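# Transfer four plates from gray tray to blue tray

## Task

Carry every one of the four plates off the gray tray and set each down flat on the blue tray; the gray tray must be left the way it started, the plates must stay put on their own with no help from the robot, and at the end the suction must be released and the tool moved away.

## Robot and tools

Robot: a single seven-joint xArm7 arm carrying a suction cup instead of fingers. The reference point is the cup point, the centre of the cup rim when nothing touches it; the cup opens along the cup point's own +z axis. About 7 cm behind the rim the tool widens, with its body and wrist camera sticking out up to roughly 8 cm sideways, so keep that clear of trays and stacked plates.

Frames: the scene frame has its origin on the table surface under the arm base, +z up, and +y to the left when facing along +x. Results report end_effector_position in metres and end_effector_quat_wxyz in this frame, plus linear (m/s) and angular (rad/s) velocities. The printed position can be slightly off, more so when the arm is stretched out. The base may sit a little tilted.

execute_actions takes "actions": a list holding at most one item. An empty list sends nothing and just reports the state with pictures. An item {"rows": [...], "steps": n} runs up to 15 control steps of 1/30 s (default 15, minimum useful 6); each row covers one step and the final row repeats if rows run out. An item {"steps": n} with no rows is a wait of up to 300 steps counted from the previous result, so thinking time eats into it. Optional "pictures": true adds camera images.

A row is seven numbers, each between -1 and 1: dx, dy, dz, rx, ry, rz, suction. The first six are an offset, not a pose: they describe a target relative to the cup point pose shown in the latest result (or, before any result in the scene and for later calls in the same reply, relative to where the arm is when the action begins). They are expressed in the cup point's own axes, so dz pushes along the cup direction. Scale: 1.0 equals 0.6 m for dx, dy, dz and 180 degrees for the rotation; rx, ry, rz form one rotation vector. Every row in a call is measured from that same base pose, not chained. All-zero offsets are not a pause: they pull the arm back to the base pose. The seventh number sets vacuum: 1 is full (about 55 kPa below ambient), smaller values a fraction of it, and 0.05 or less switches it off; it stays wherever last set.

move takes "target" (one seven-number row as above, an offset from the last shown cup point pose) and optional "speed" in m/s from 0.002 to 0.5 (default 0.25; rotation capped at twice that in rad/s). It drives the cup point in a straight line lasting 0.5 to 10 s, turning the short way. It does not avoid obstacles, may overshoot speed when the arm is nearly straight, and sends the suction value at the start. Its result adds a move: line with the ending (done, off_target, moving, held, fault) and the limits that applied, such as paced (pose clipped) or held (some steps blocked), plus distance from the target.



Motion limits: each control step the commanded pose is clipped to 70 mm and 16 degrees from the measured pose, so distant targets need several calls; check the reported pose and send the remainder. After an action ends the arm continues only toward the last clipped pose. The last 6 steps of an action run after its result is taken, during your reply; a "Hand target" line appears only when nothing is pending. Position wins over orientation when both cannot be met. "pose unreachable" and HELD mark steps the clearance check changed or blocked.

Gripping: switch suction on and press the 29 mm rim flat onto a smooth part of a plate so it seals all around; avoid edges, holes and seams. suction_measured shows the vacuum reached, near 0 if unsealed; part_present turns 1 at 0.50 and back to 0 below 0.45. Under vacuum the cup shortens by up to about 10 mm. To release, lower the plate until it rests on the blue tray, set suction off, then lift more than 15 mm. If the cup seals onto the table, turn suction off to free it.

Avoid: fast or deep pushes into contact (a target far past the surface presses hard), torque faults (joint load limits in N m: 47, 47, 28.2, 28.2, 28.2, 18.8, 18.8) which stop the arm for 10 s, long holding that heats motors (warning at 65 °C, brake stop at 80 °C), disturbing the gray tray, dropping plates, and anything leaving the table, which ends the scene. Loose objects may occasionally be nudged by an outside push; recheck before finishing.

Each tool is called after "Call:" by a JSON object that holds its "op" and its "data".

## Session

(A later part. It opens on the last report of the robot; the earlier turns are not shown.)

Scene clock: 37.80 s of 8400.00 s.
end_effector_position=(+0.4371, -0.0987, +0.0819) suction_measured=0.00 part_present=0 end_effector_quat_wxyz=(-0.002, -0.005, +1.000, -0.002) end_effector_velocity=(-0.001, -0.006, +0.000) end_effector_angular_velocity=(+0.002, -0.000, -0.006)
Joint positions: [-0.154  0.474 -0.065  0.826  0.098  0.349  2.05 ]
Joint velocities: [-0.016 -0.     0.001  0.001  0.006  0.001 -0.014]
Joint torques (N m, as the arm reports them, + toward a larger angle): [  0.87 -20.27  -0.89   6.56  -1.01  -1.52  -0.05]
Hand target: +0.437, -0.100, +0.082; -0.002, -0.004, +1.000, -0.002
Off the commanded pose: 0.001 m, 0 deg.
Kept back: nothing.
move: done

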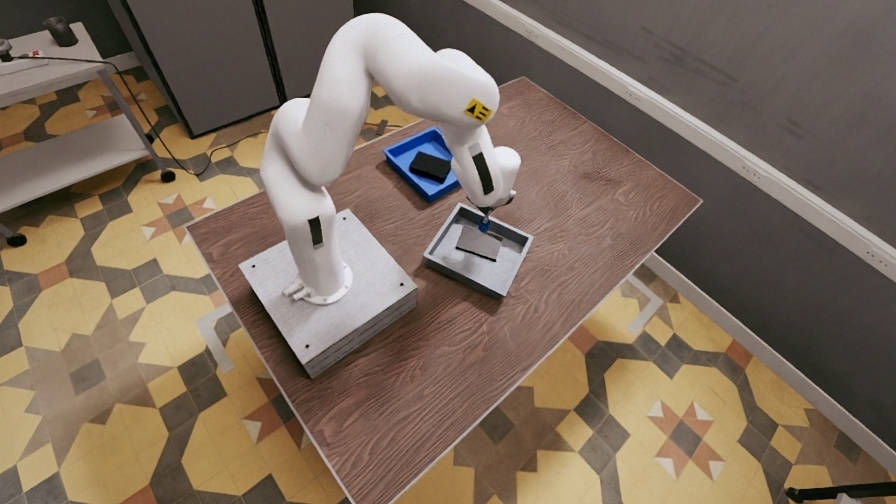

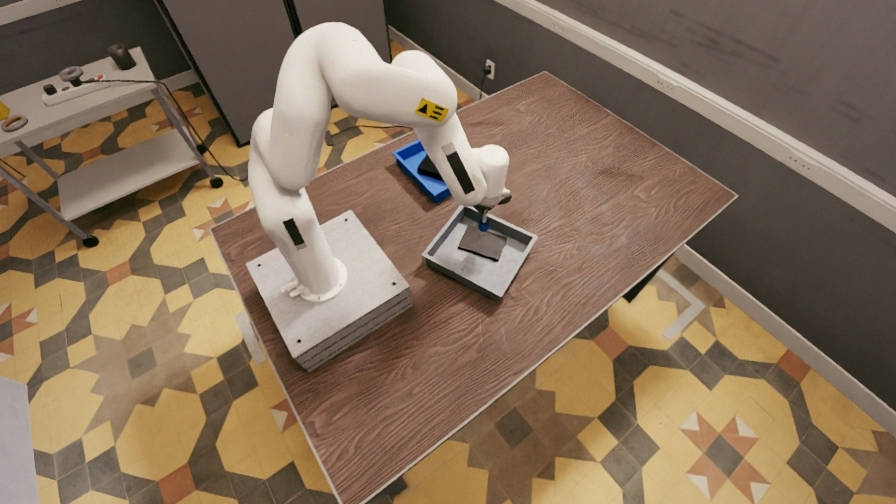

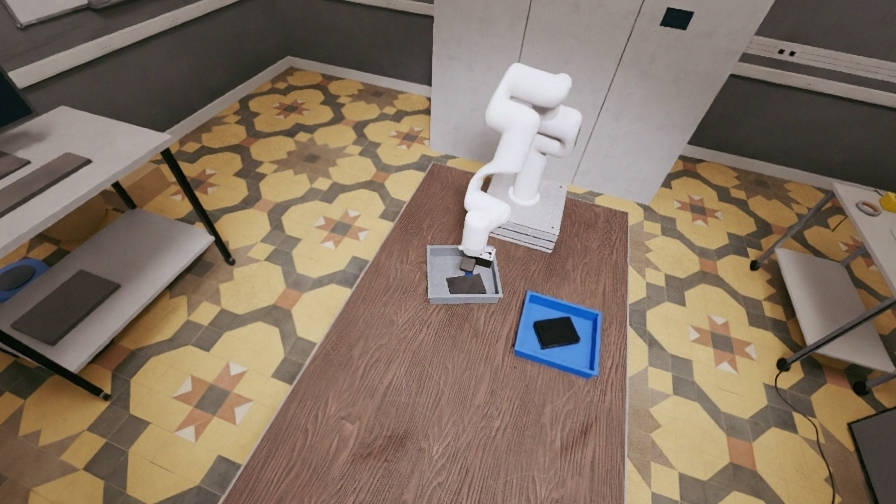

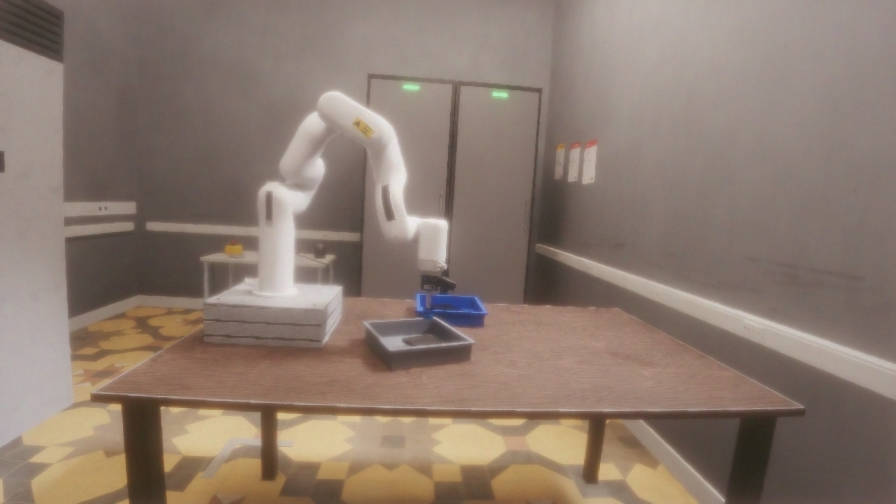

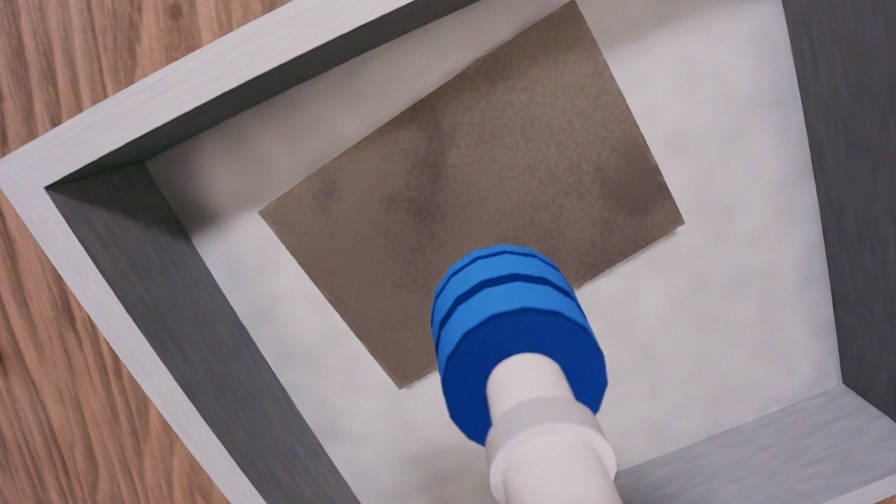

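Call:
{"op": "move", "data": {"target": [0,0,0.117,0,0,0,1], "speed": 0.07}}

Call:
{"op": "execute_actions", "data": {"actions": [{"steps":18}]}}

Call:
{"op": "move", "data": {"target": [0,0,-0.118,0,0,0,1], "speed": 0.15}}

Call:
{"op": "move", "data": {"target": [-0.133,0.542,0,0,0,0,1], "speed": 0.3}}

Scene clock: 39.40 s of 8400.00 s.
end_effector_position=(+0.4365, -0.0990, +0.0119) suction_measured=0.36 part_present=0 end_effector_quat_wxyz=(-0.002, -0.005, +1.000, -0.002) end_effector_velocity=(+0.001, -0.001, -0.000) end_effector_angular_velocity=(-0.001, -0.004, +0.000)
Joint positions: [-0.18   0.691 -0.032  0.892  0.124  0.197  2.028]
Joint velocities: [-0.002  0.003  0.001  0.003  0.    -0.004 -0.002]
Joint torques (N m, as the arm reports them, + toward a larger angle): [  0.41 -22.17  -0.64   5.45  -0.93  -1.42   0.11]
Hand target: +0.436, -0.099, +0.012; -0.002, -0.005, +1.000, -0.002
Off the commanded pose: 0.000 m, 0 deg.
Kept back: nothing.
move: done

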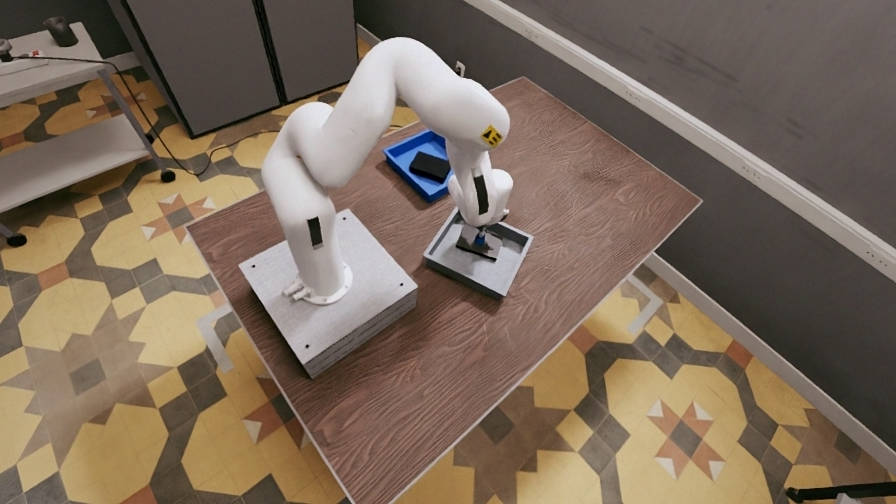

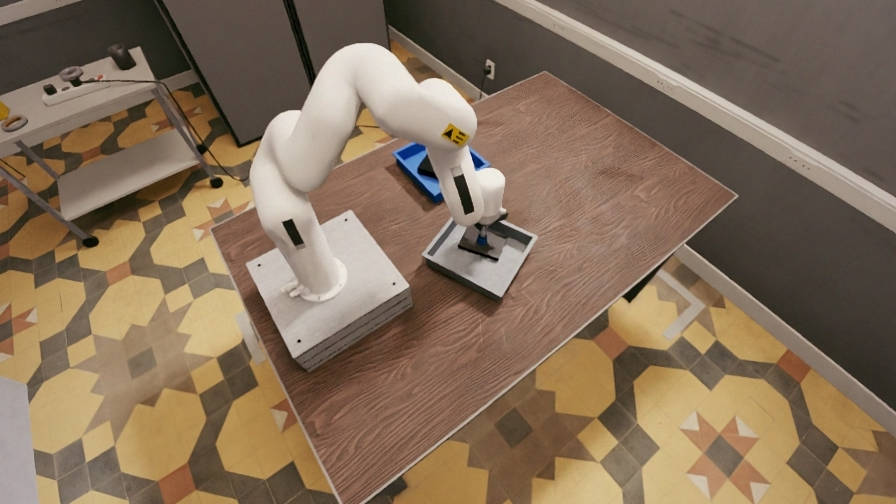

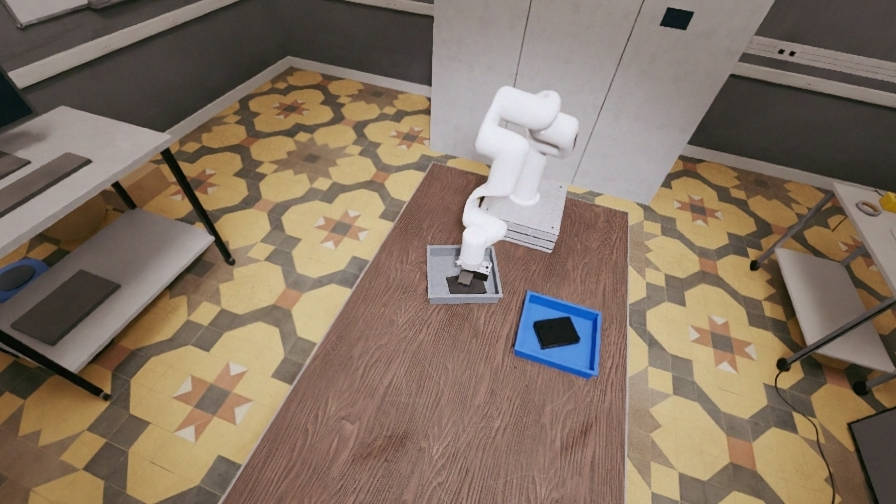

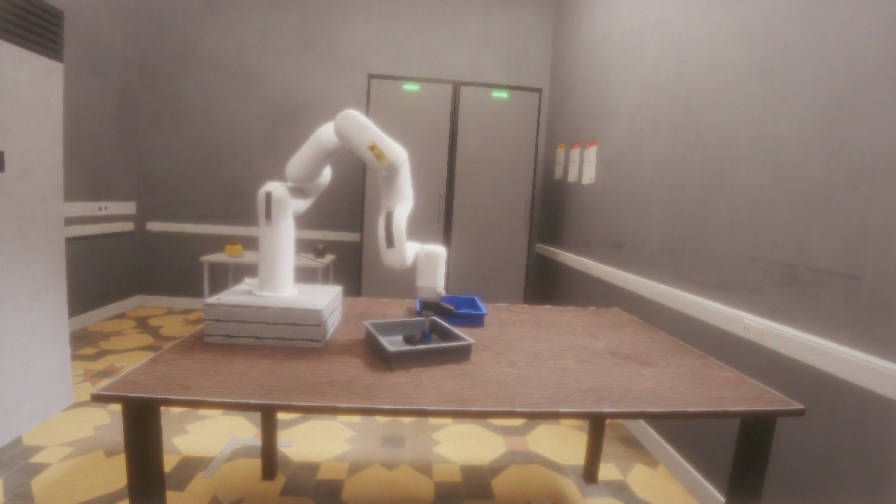

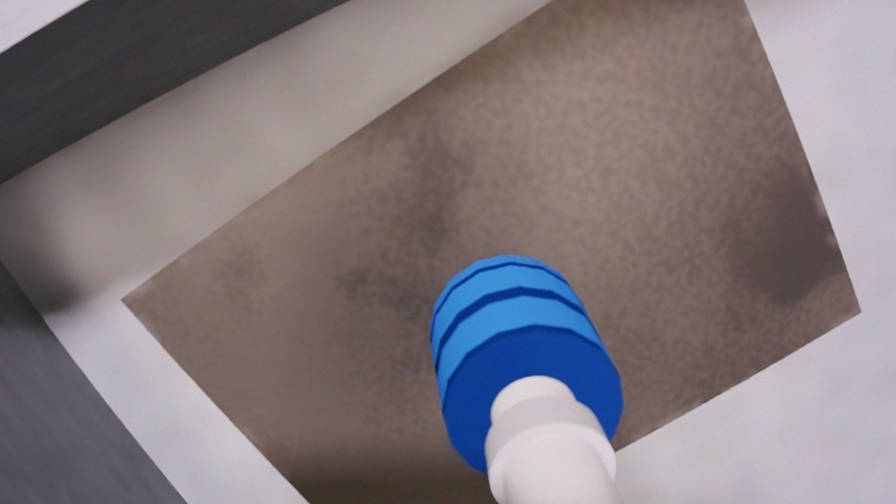

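Scene clock: 40.00 s of 8400.00 s.
end_effector_position=(+0.4365, -0.0990, +0.0117) suction_measured=0.99 part_present=1 end_effector_quat_wxyz=(-0.002, -0.005, +1.000, -0.002) end_effector_velocity=(+0.000, -0.000, +0.000) end_effector_angular_velocity=(-0.000, -0.001, -0.001)
Joint positions: [-0.18   0.692 -0.032  0.893  0.124  0.197  2.028]
Joint velocities: [-0.     0.     0.     0.     0.001 -0.001  0.001]
Joint torques (N m, as the arm reports them, + toward a larger angle): [  0.96 -22.55  -0.73   5.44  -0.76  -1.71   0.01]
Hand target: +0.436, -0.099, +0.012; -0.002, -0.005, +1.000, -0.002
Off the commanded pose: 0.000 m, 0 deg.
Kept back: nothing.
Steps of this call (steps 1 to 18: nothing new was sent). Readings (end_effector_position | what the end effector reports):
1: (+0.4366, -0.0990, +0.0118) | suction_measured=0.40 part_present=0
2: (+0.4366, -0.0990, +0.0118) | suction_measured=0.44 part_present=0
4: (+0.4365, -0.0990, +0.0118) | suction_measured=0.53 part_present=1
8: (+0.4365, -0.0990, +0.0117) | suction_measured=0.73 part_present=1
18: the state above

Scene clock: 40.93 s of 8400.00 s.
end_effector_position=(+0.4368, -0.0986, +0.0821) suction_measured=0.98 part_present=1 end_effector_quat_wxyz=(-0.003, -0.005, +1.000, -0.001) end_effector_velocity=(+0.001, -0.001, +0.003) end_effector_angular_velocity=(-0.001, -0.003, -0.000)
Joint positions: [-0.154  0.473 -0.065  0.825  0.097  0.35   2.05 ]
Joint velocities: [-0.    -0.006 -0.001  0.001 -0.002  0.003  0.001]
Joint torques (N m, as the arm reports them, + toward a larger angle): [  0.95 -20.78  -0.72   6.57  -1.17  -1.75   0.2 ]
Hand target: +0.437, -0.099, +0.083; -0.002, -0.005, +1.000, -0.002
Off the commanded pose: 0.000 m, 0 deg.
Kept back: nothing.
move: done

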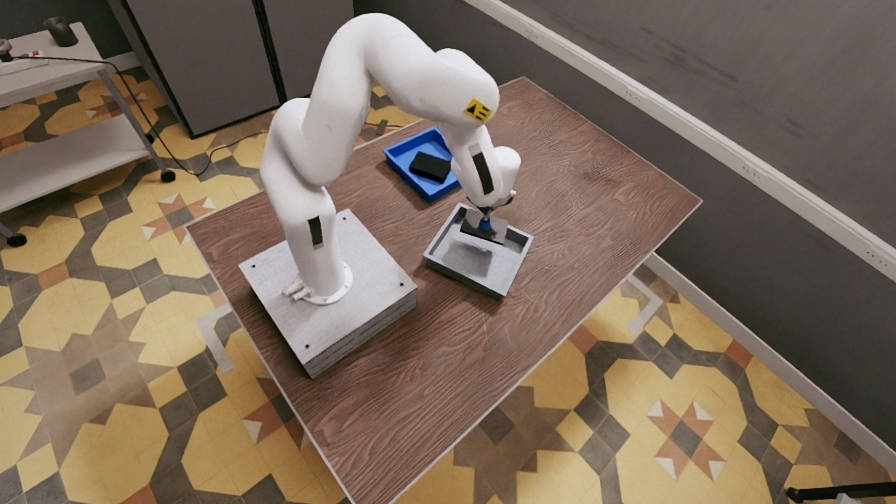

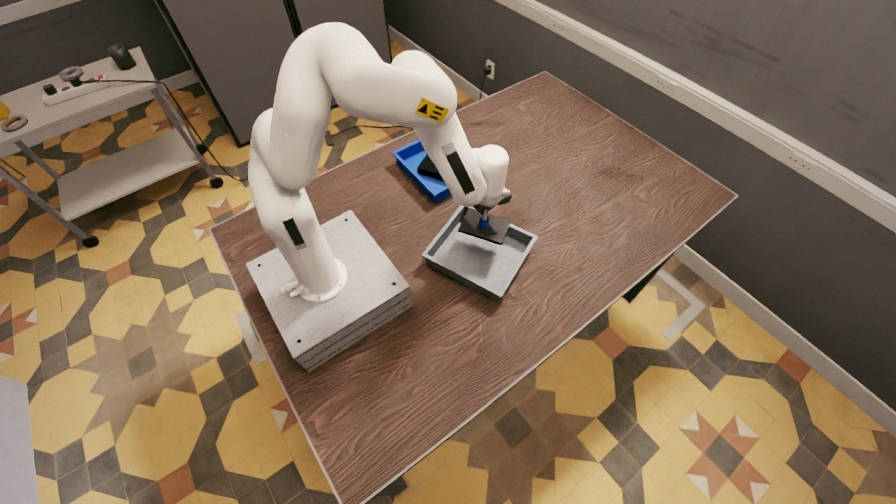

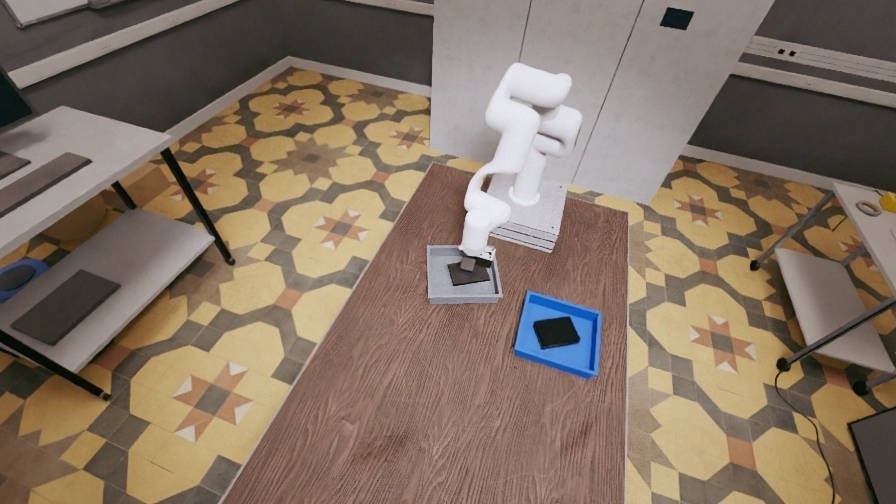

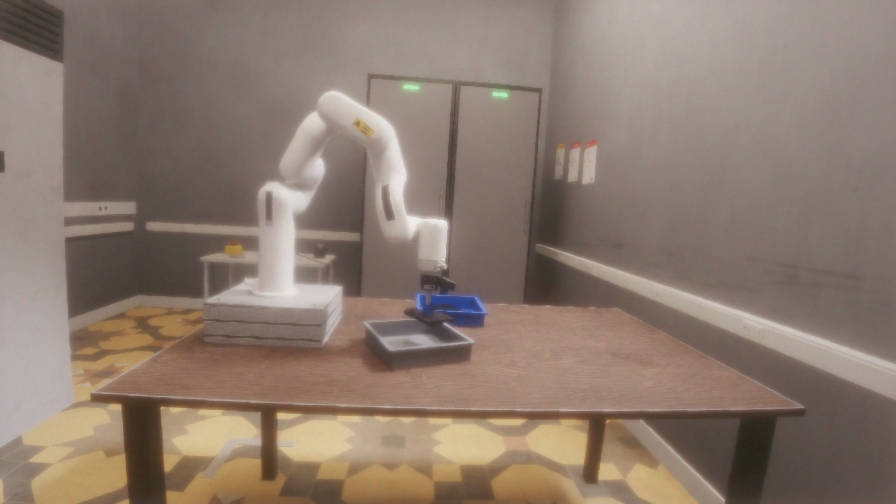

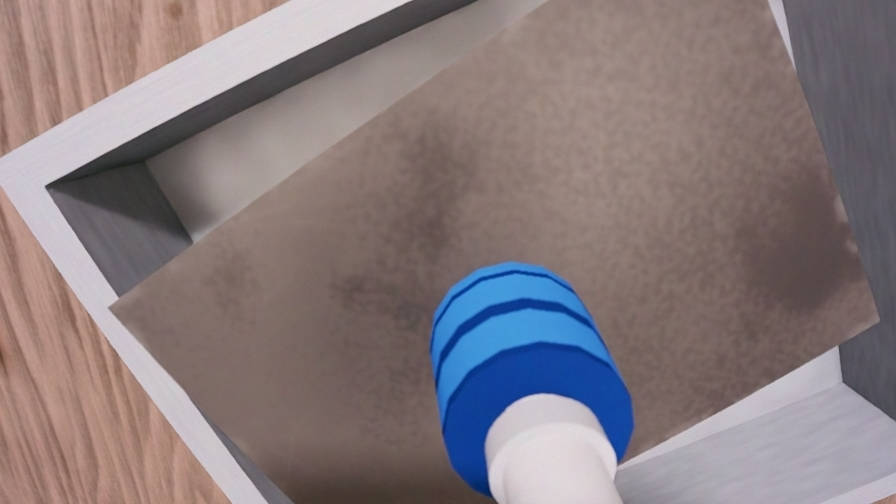

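Scene clock: 42.63 s of 8400.00 s.
end_effector_position=(+0.5133, +0.2271, +0.0800) suction_measured=0.96 part_present=1 end_effector_quat_wxyz=(-0.004, -0.004, +1.000, -0.001) end_effector_velocity=(-0.002, +0.008, -0.000) end_effector_angular_velocity=(+0.003, +0.002, +0.010)
Joint positions: [ 0.413  0.714 -0.004  1.295  0.01   0.576  2.756]
Joint velocities: [ 0.008  0.005  0.006  0.009 -0.001  0.005  0.002]
Joint torques (N m, as the arm reports them, + toward a larger angle): [  0.51 -26.36  -0.49   8.11  -1.05  -1.61  -0.07]
Hand target: +0.513, +0.228, +0.080; -0.004, -0.005, +1.000, -0.001
Off the commanded pose: 0.001 m, 0 deg.
Kept back: nothing.
move: done

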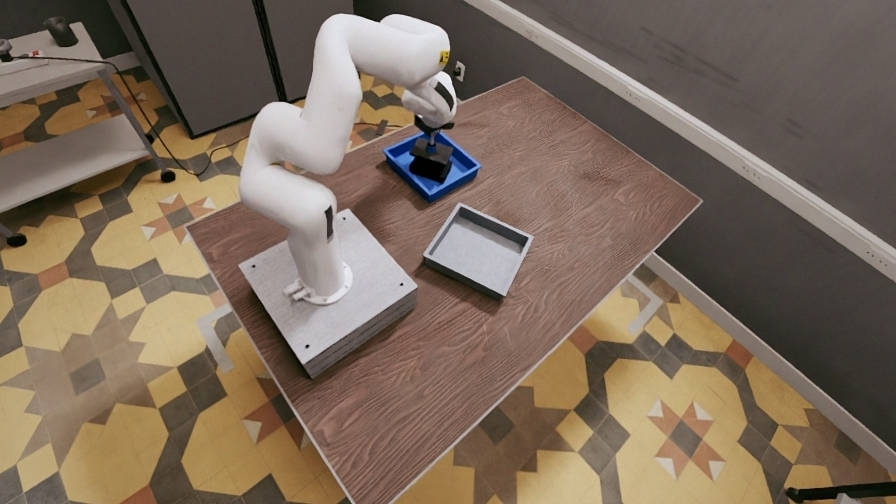

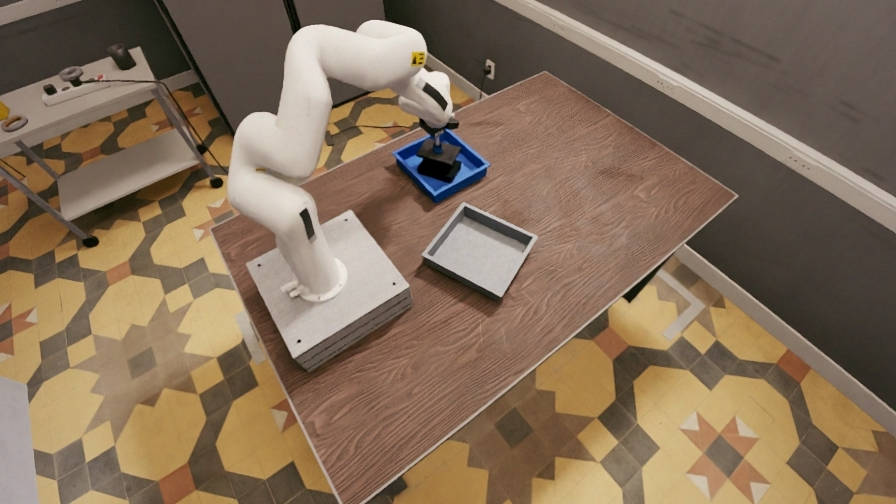

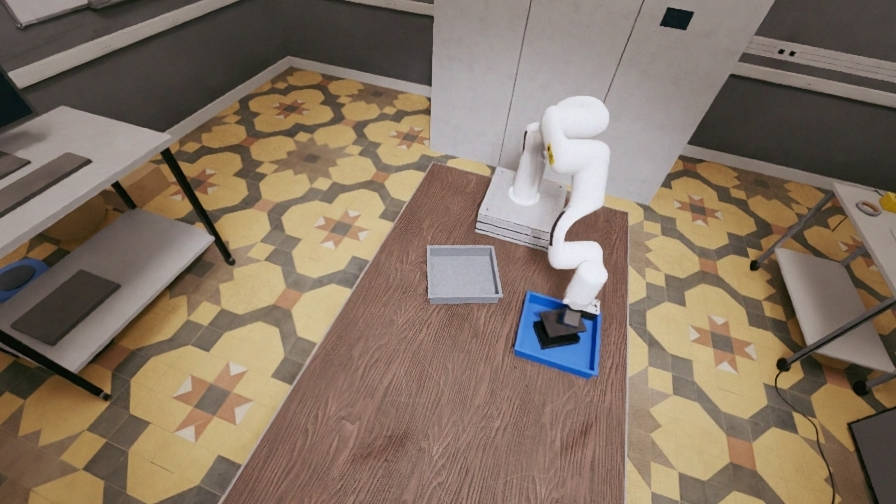

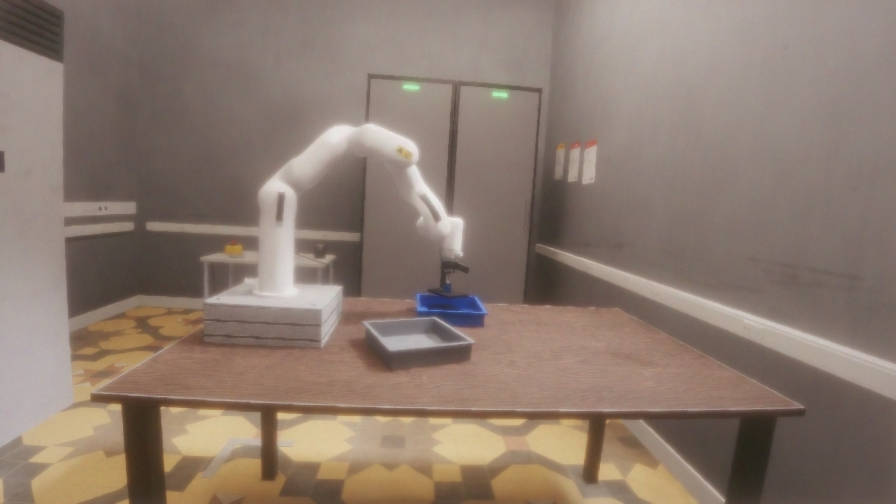

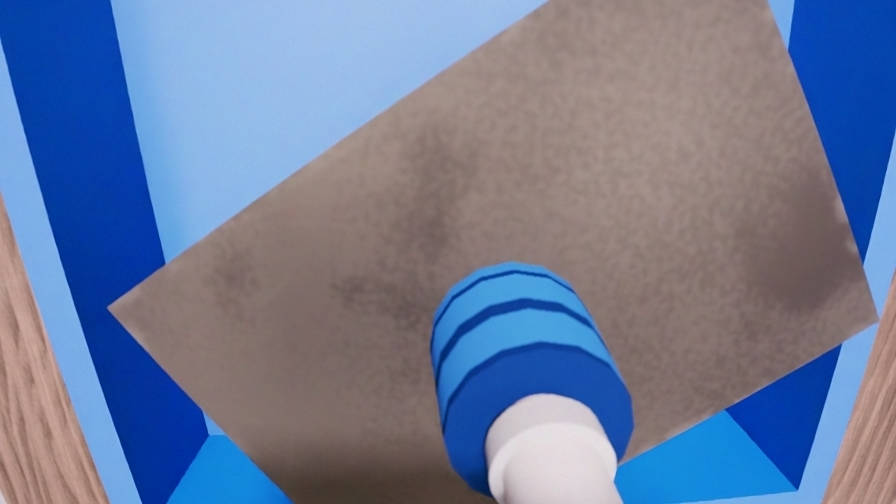

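Call:
{"op": "move", "data": {"target": [0,0,0.0808,0,0,0,1], "speed": 0.06}}

Call:
{"op": "execute_actions", "data": {"actions": [{"rows":[[0,0,0,0,0,0,0]],"steps":7}]}}

Call:
{"op": "move", "data": {"target": [0,0,-0.25,0,0,0,0]}}

Scene clock: 44.00 s of 8400.00 s.
end_effector_position=(+0.5131, +0.2269, +0.0320) suction_measured=0.98 part_present=1 end_effector_quat_wxyz=(-0.003, -0.004, +1.000, -0.001) end_effector_velocity=(+0.001, -0.001, -0.001) end_effector_angular_velocity=(+0.000, -0.001, -0.001)
Joint positions: [ 0.412  0.833 -0.003  1.334  0.011  0.495  2.755]
Joint velocities: [-0.001  0.004 -0.001  0.002  0.    -0.003 -0.001]
Joint torques (N m, as the arm reports them, + toward a larger angle): [  0.5  -26.67  -0.12   7.59  -1.08  -1.74  -0.06]
Hand target: +0.513, +0.227, +0.032; -0.004, -0.004, +1.000, -0.001
Off the commanded pose: 0.000 m, 0 deg.
Kept back: nothing.
move: done

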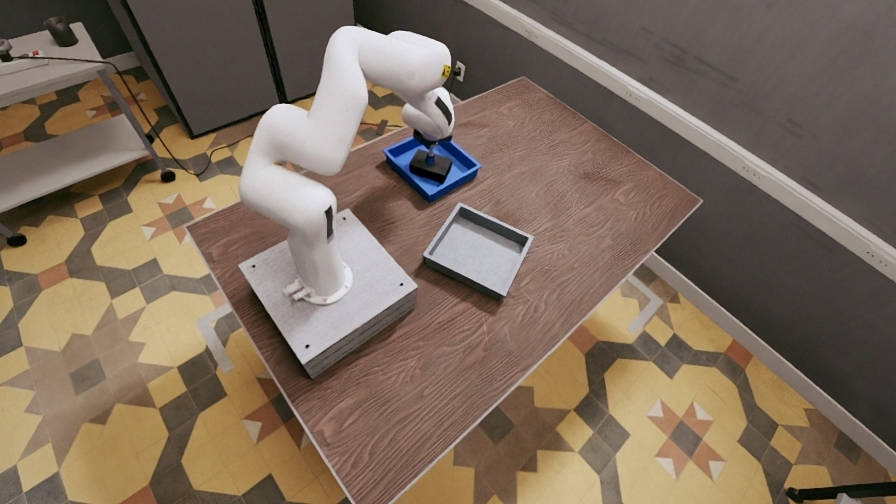

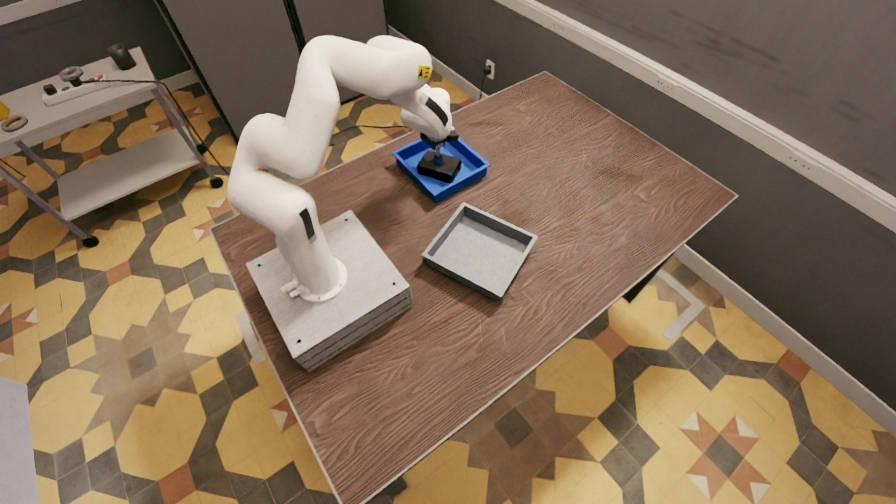

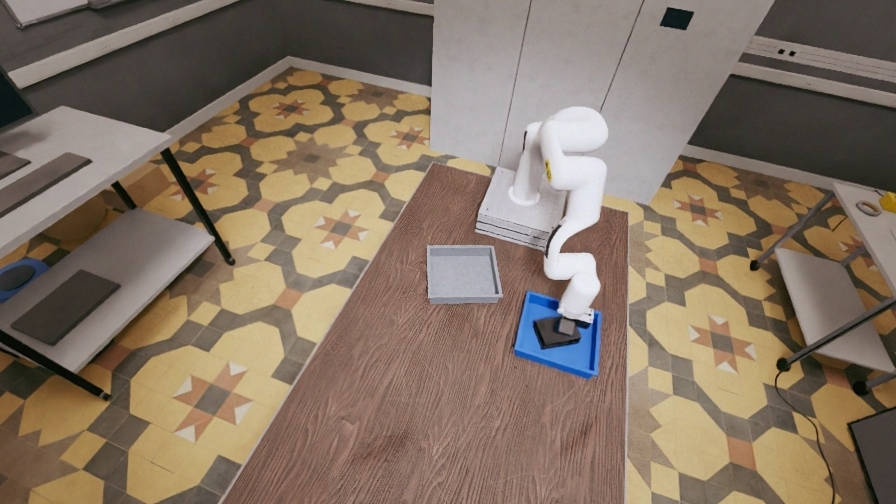

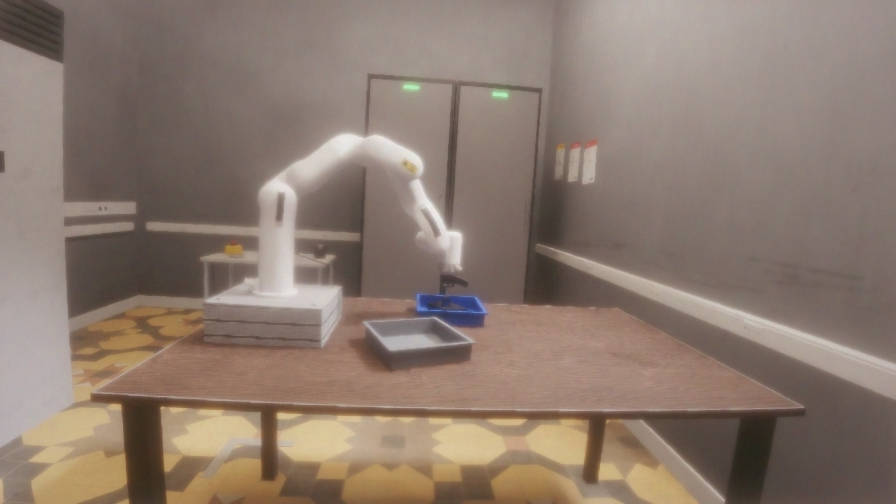

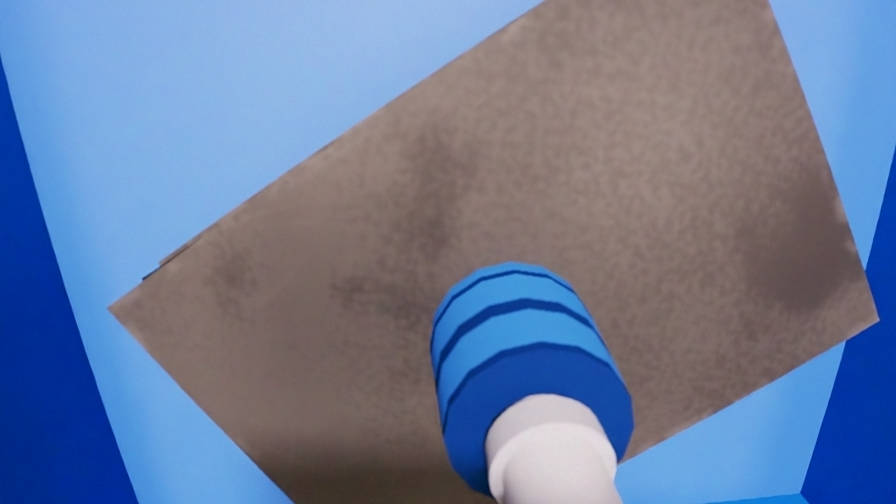

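Scene clock: 44.03 s of 8400.00 s.
end_effector_position=(+0.5131, +0.2269, +0.0319) suction_measured=0.14 part_present=0 end_effector_quat_wxyz=(-0.003, -0.004, +1.000, -0.001) end_effector_velocity=(+0.000, -0.000, -0.000) end_effector_angular_velocity=(+0.001, -0.000, -0.001)
Joint positions: [ 0.412  0.833 -0.003  1.334  0.011  0.495  2.755]
Joint velocities: [-0.001  0.001  0.     0.001  0.001 -0.001 -0.   ]
Joint torques (N m, as the arm reports them, + toward a larger angle): [  1.06 -27.06  -0.45   7.91  -1.1   -1.81   0.09]
Steps of this call (step 1: the first step of this action). Readings (end_effector_position | what the end effector reports):
1: the state above

Scene clock: 45.37 s of 8400.00 s.
end_effector_position=(+0.5145, +0.2279, +0.1823) suction_measured=0.00 part_present=0 end_effector_quat_wxyz=(-0.003, -0.005, +1.000, -0.000) end_effector_velocity=(+0.003, +0.001, +0.007) end_effector_angular_velocity=(+0.004, -0.010, -0.000)
Joint positions: [ 0.413  0.5   -0.005  1.288  0.008  0.781  2.757]
Joint velocities: [-0.001 -0.009  0.     0.005 -0.     0.003 -0.   ]
Joint torques (N m, as the arm reports them, + toward a larger angle): [  1.4  -24.09  -0.13   8.81  -1.06  -1.71   0.01]
Hand target: +0.515, +0.228, +0.183; -0.002, -0.005, +1.000, +0.000
Off your previous action's commanded pose: 0.002 m, 0 deg at its last step (step 6 of this call).
Off the commanded pose: 0.001 m, 0 deg.
Kept back: nothing.
move: done

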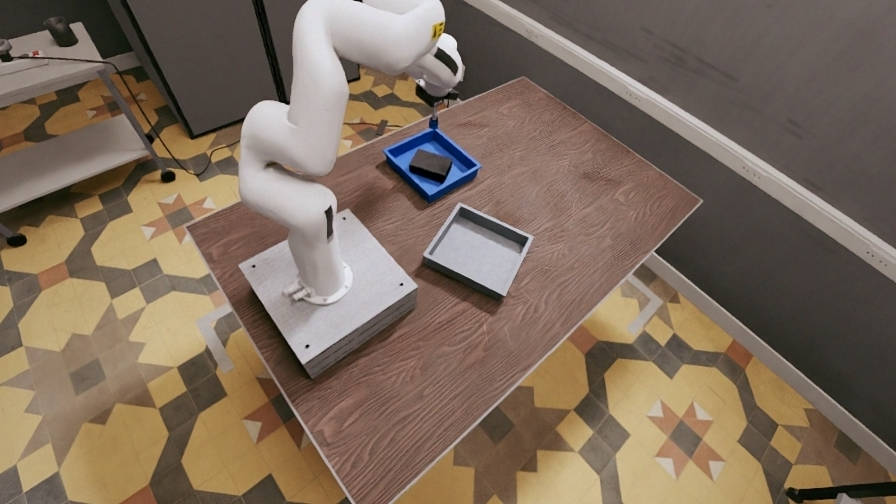

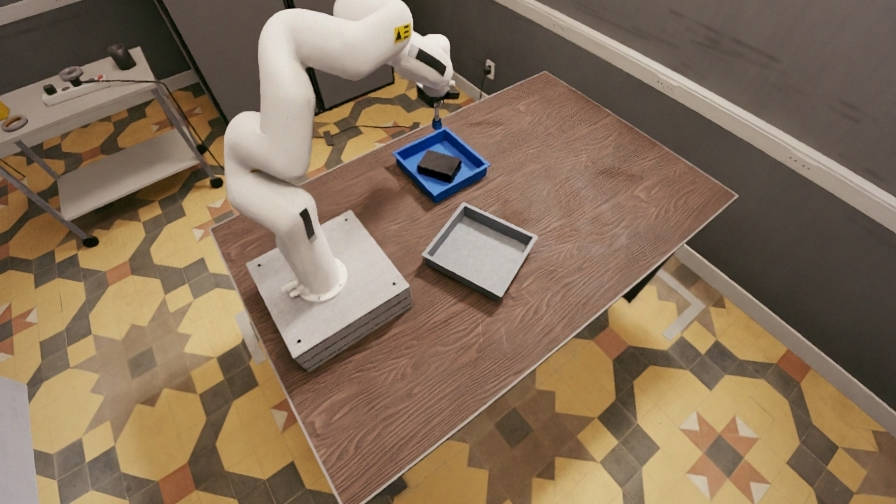

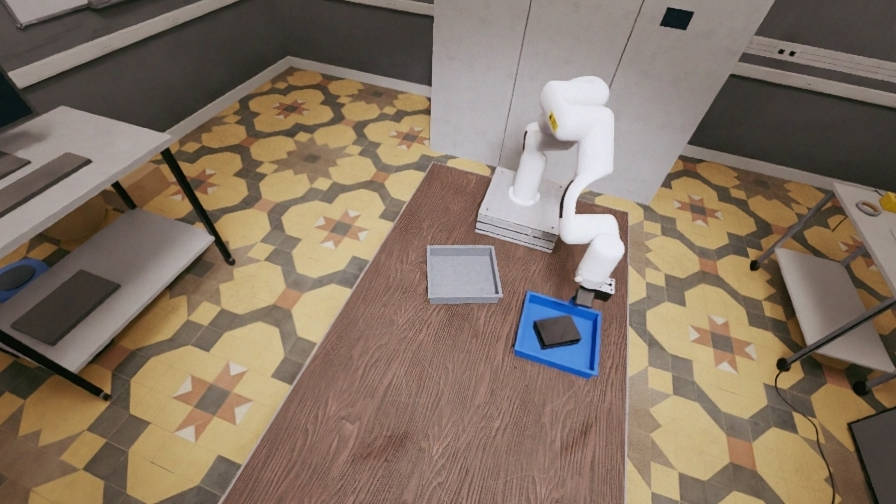

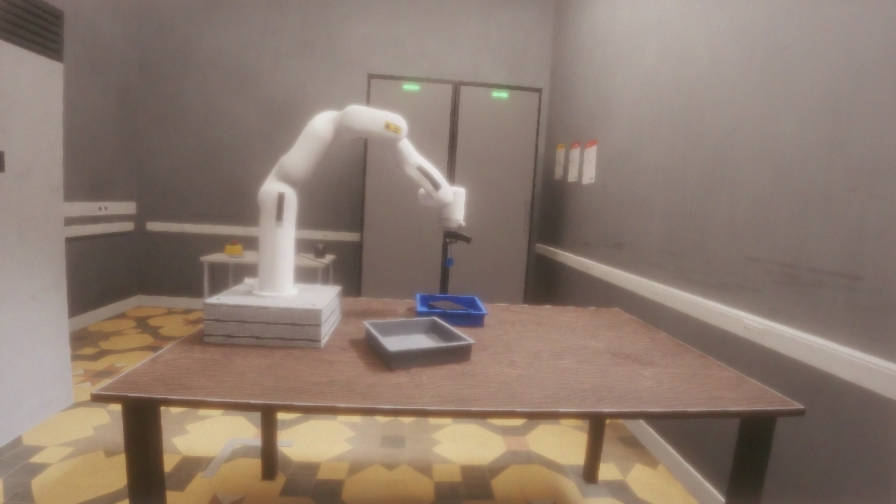

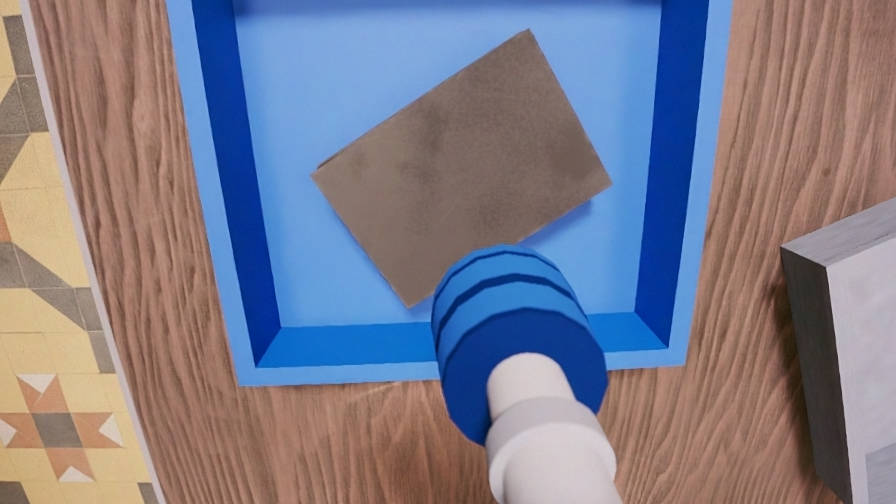

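Call:
{"op": "finished_scene", "data": {"scene": 1}}

The scene is finished: the task was done.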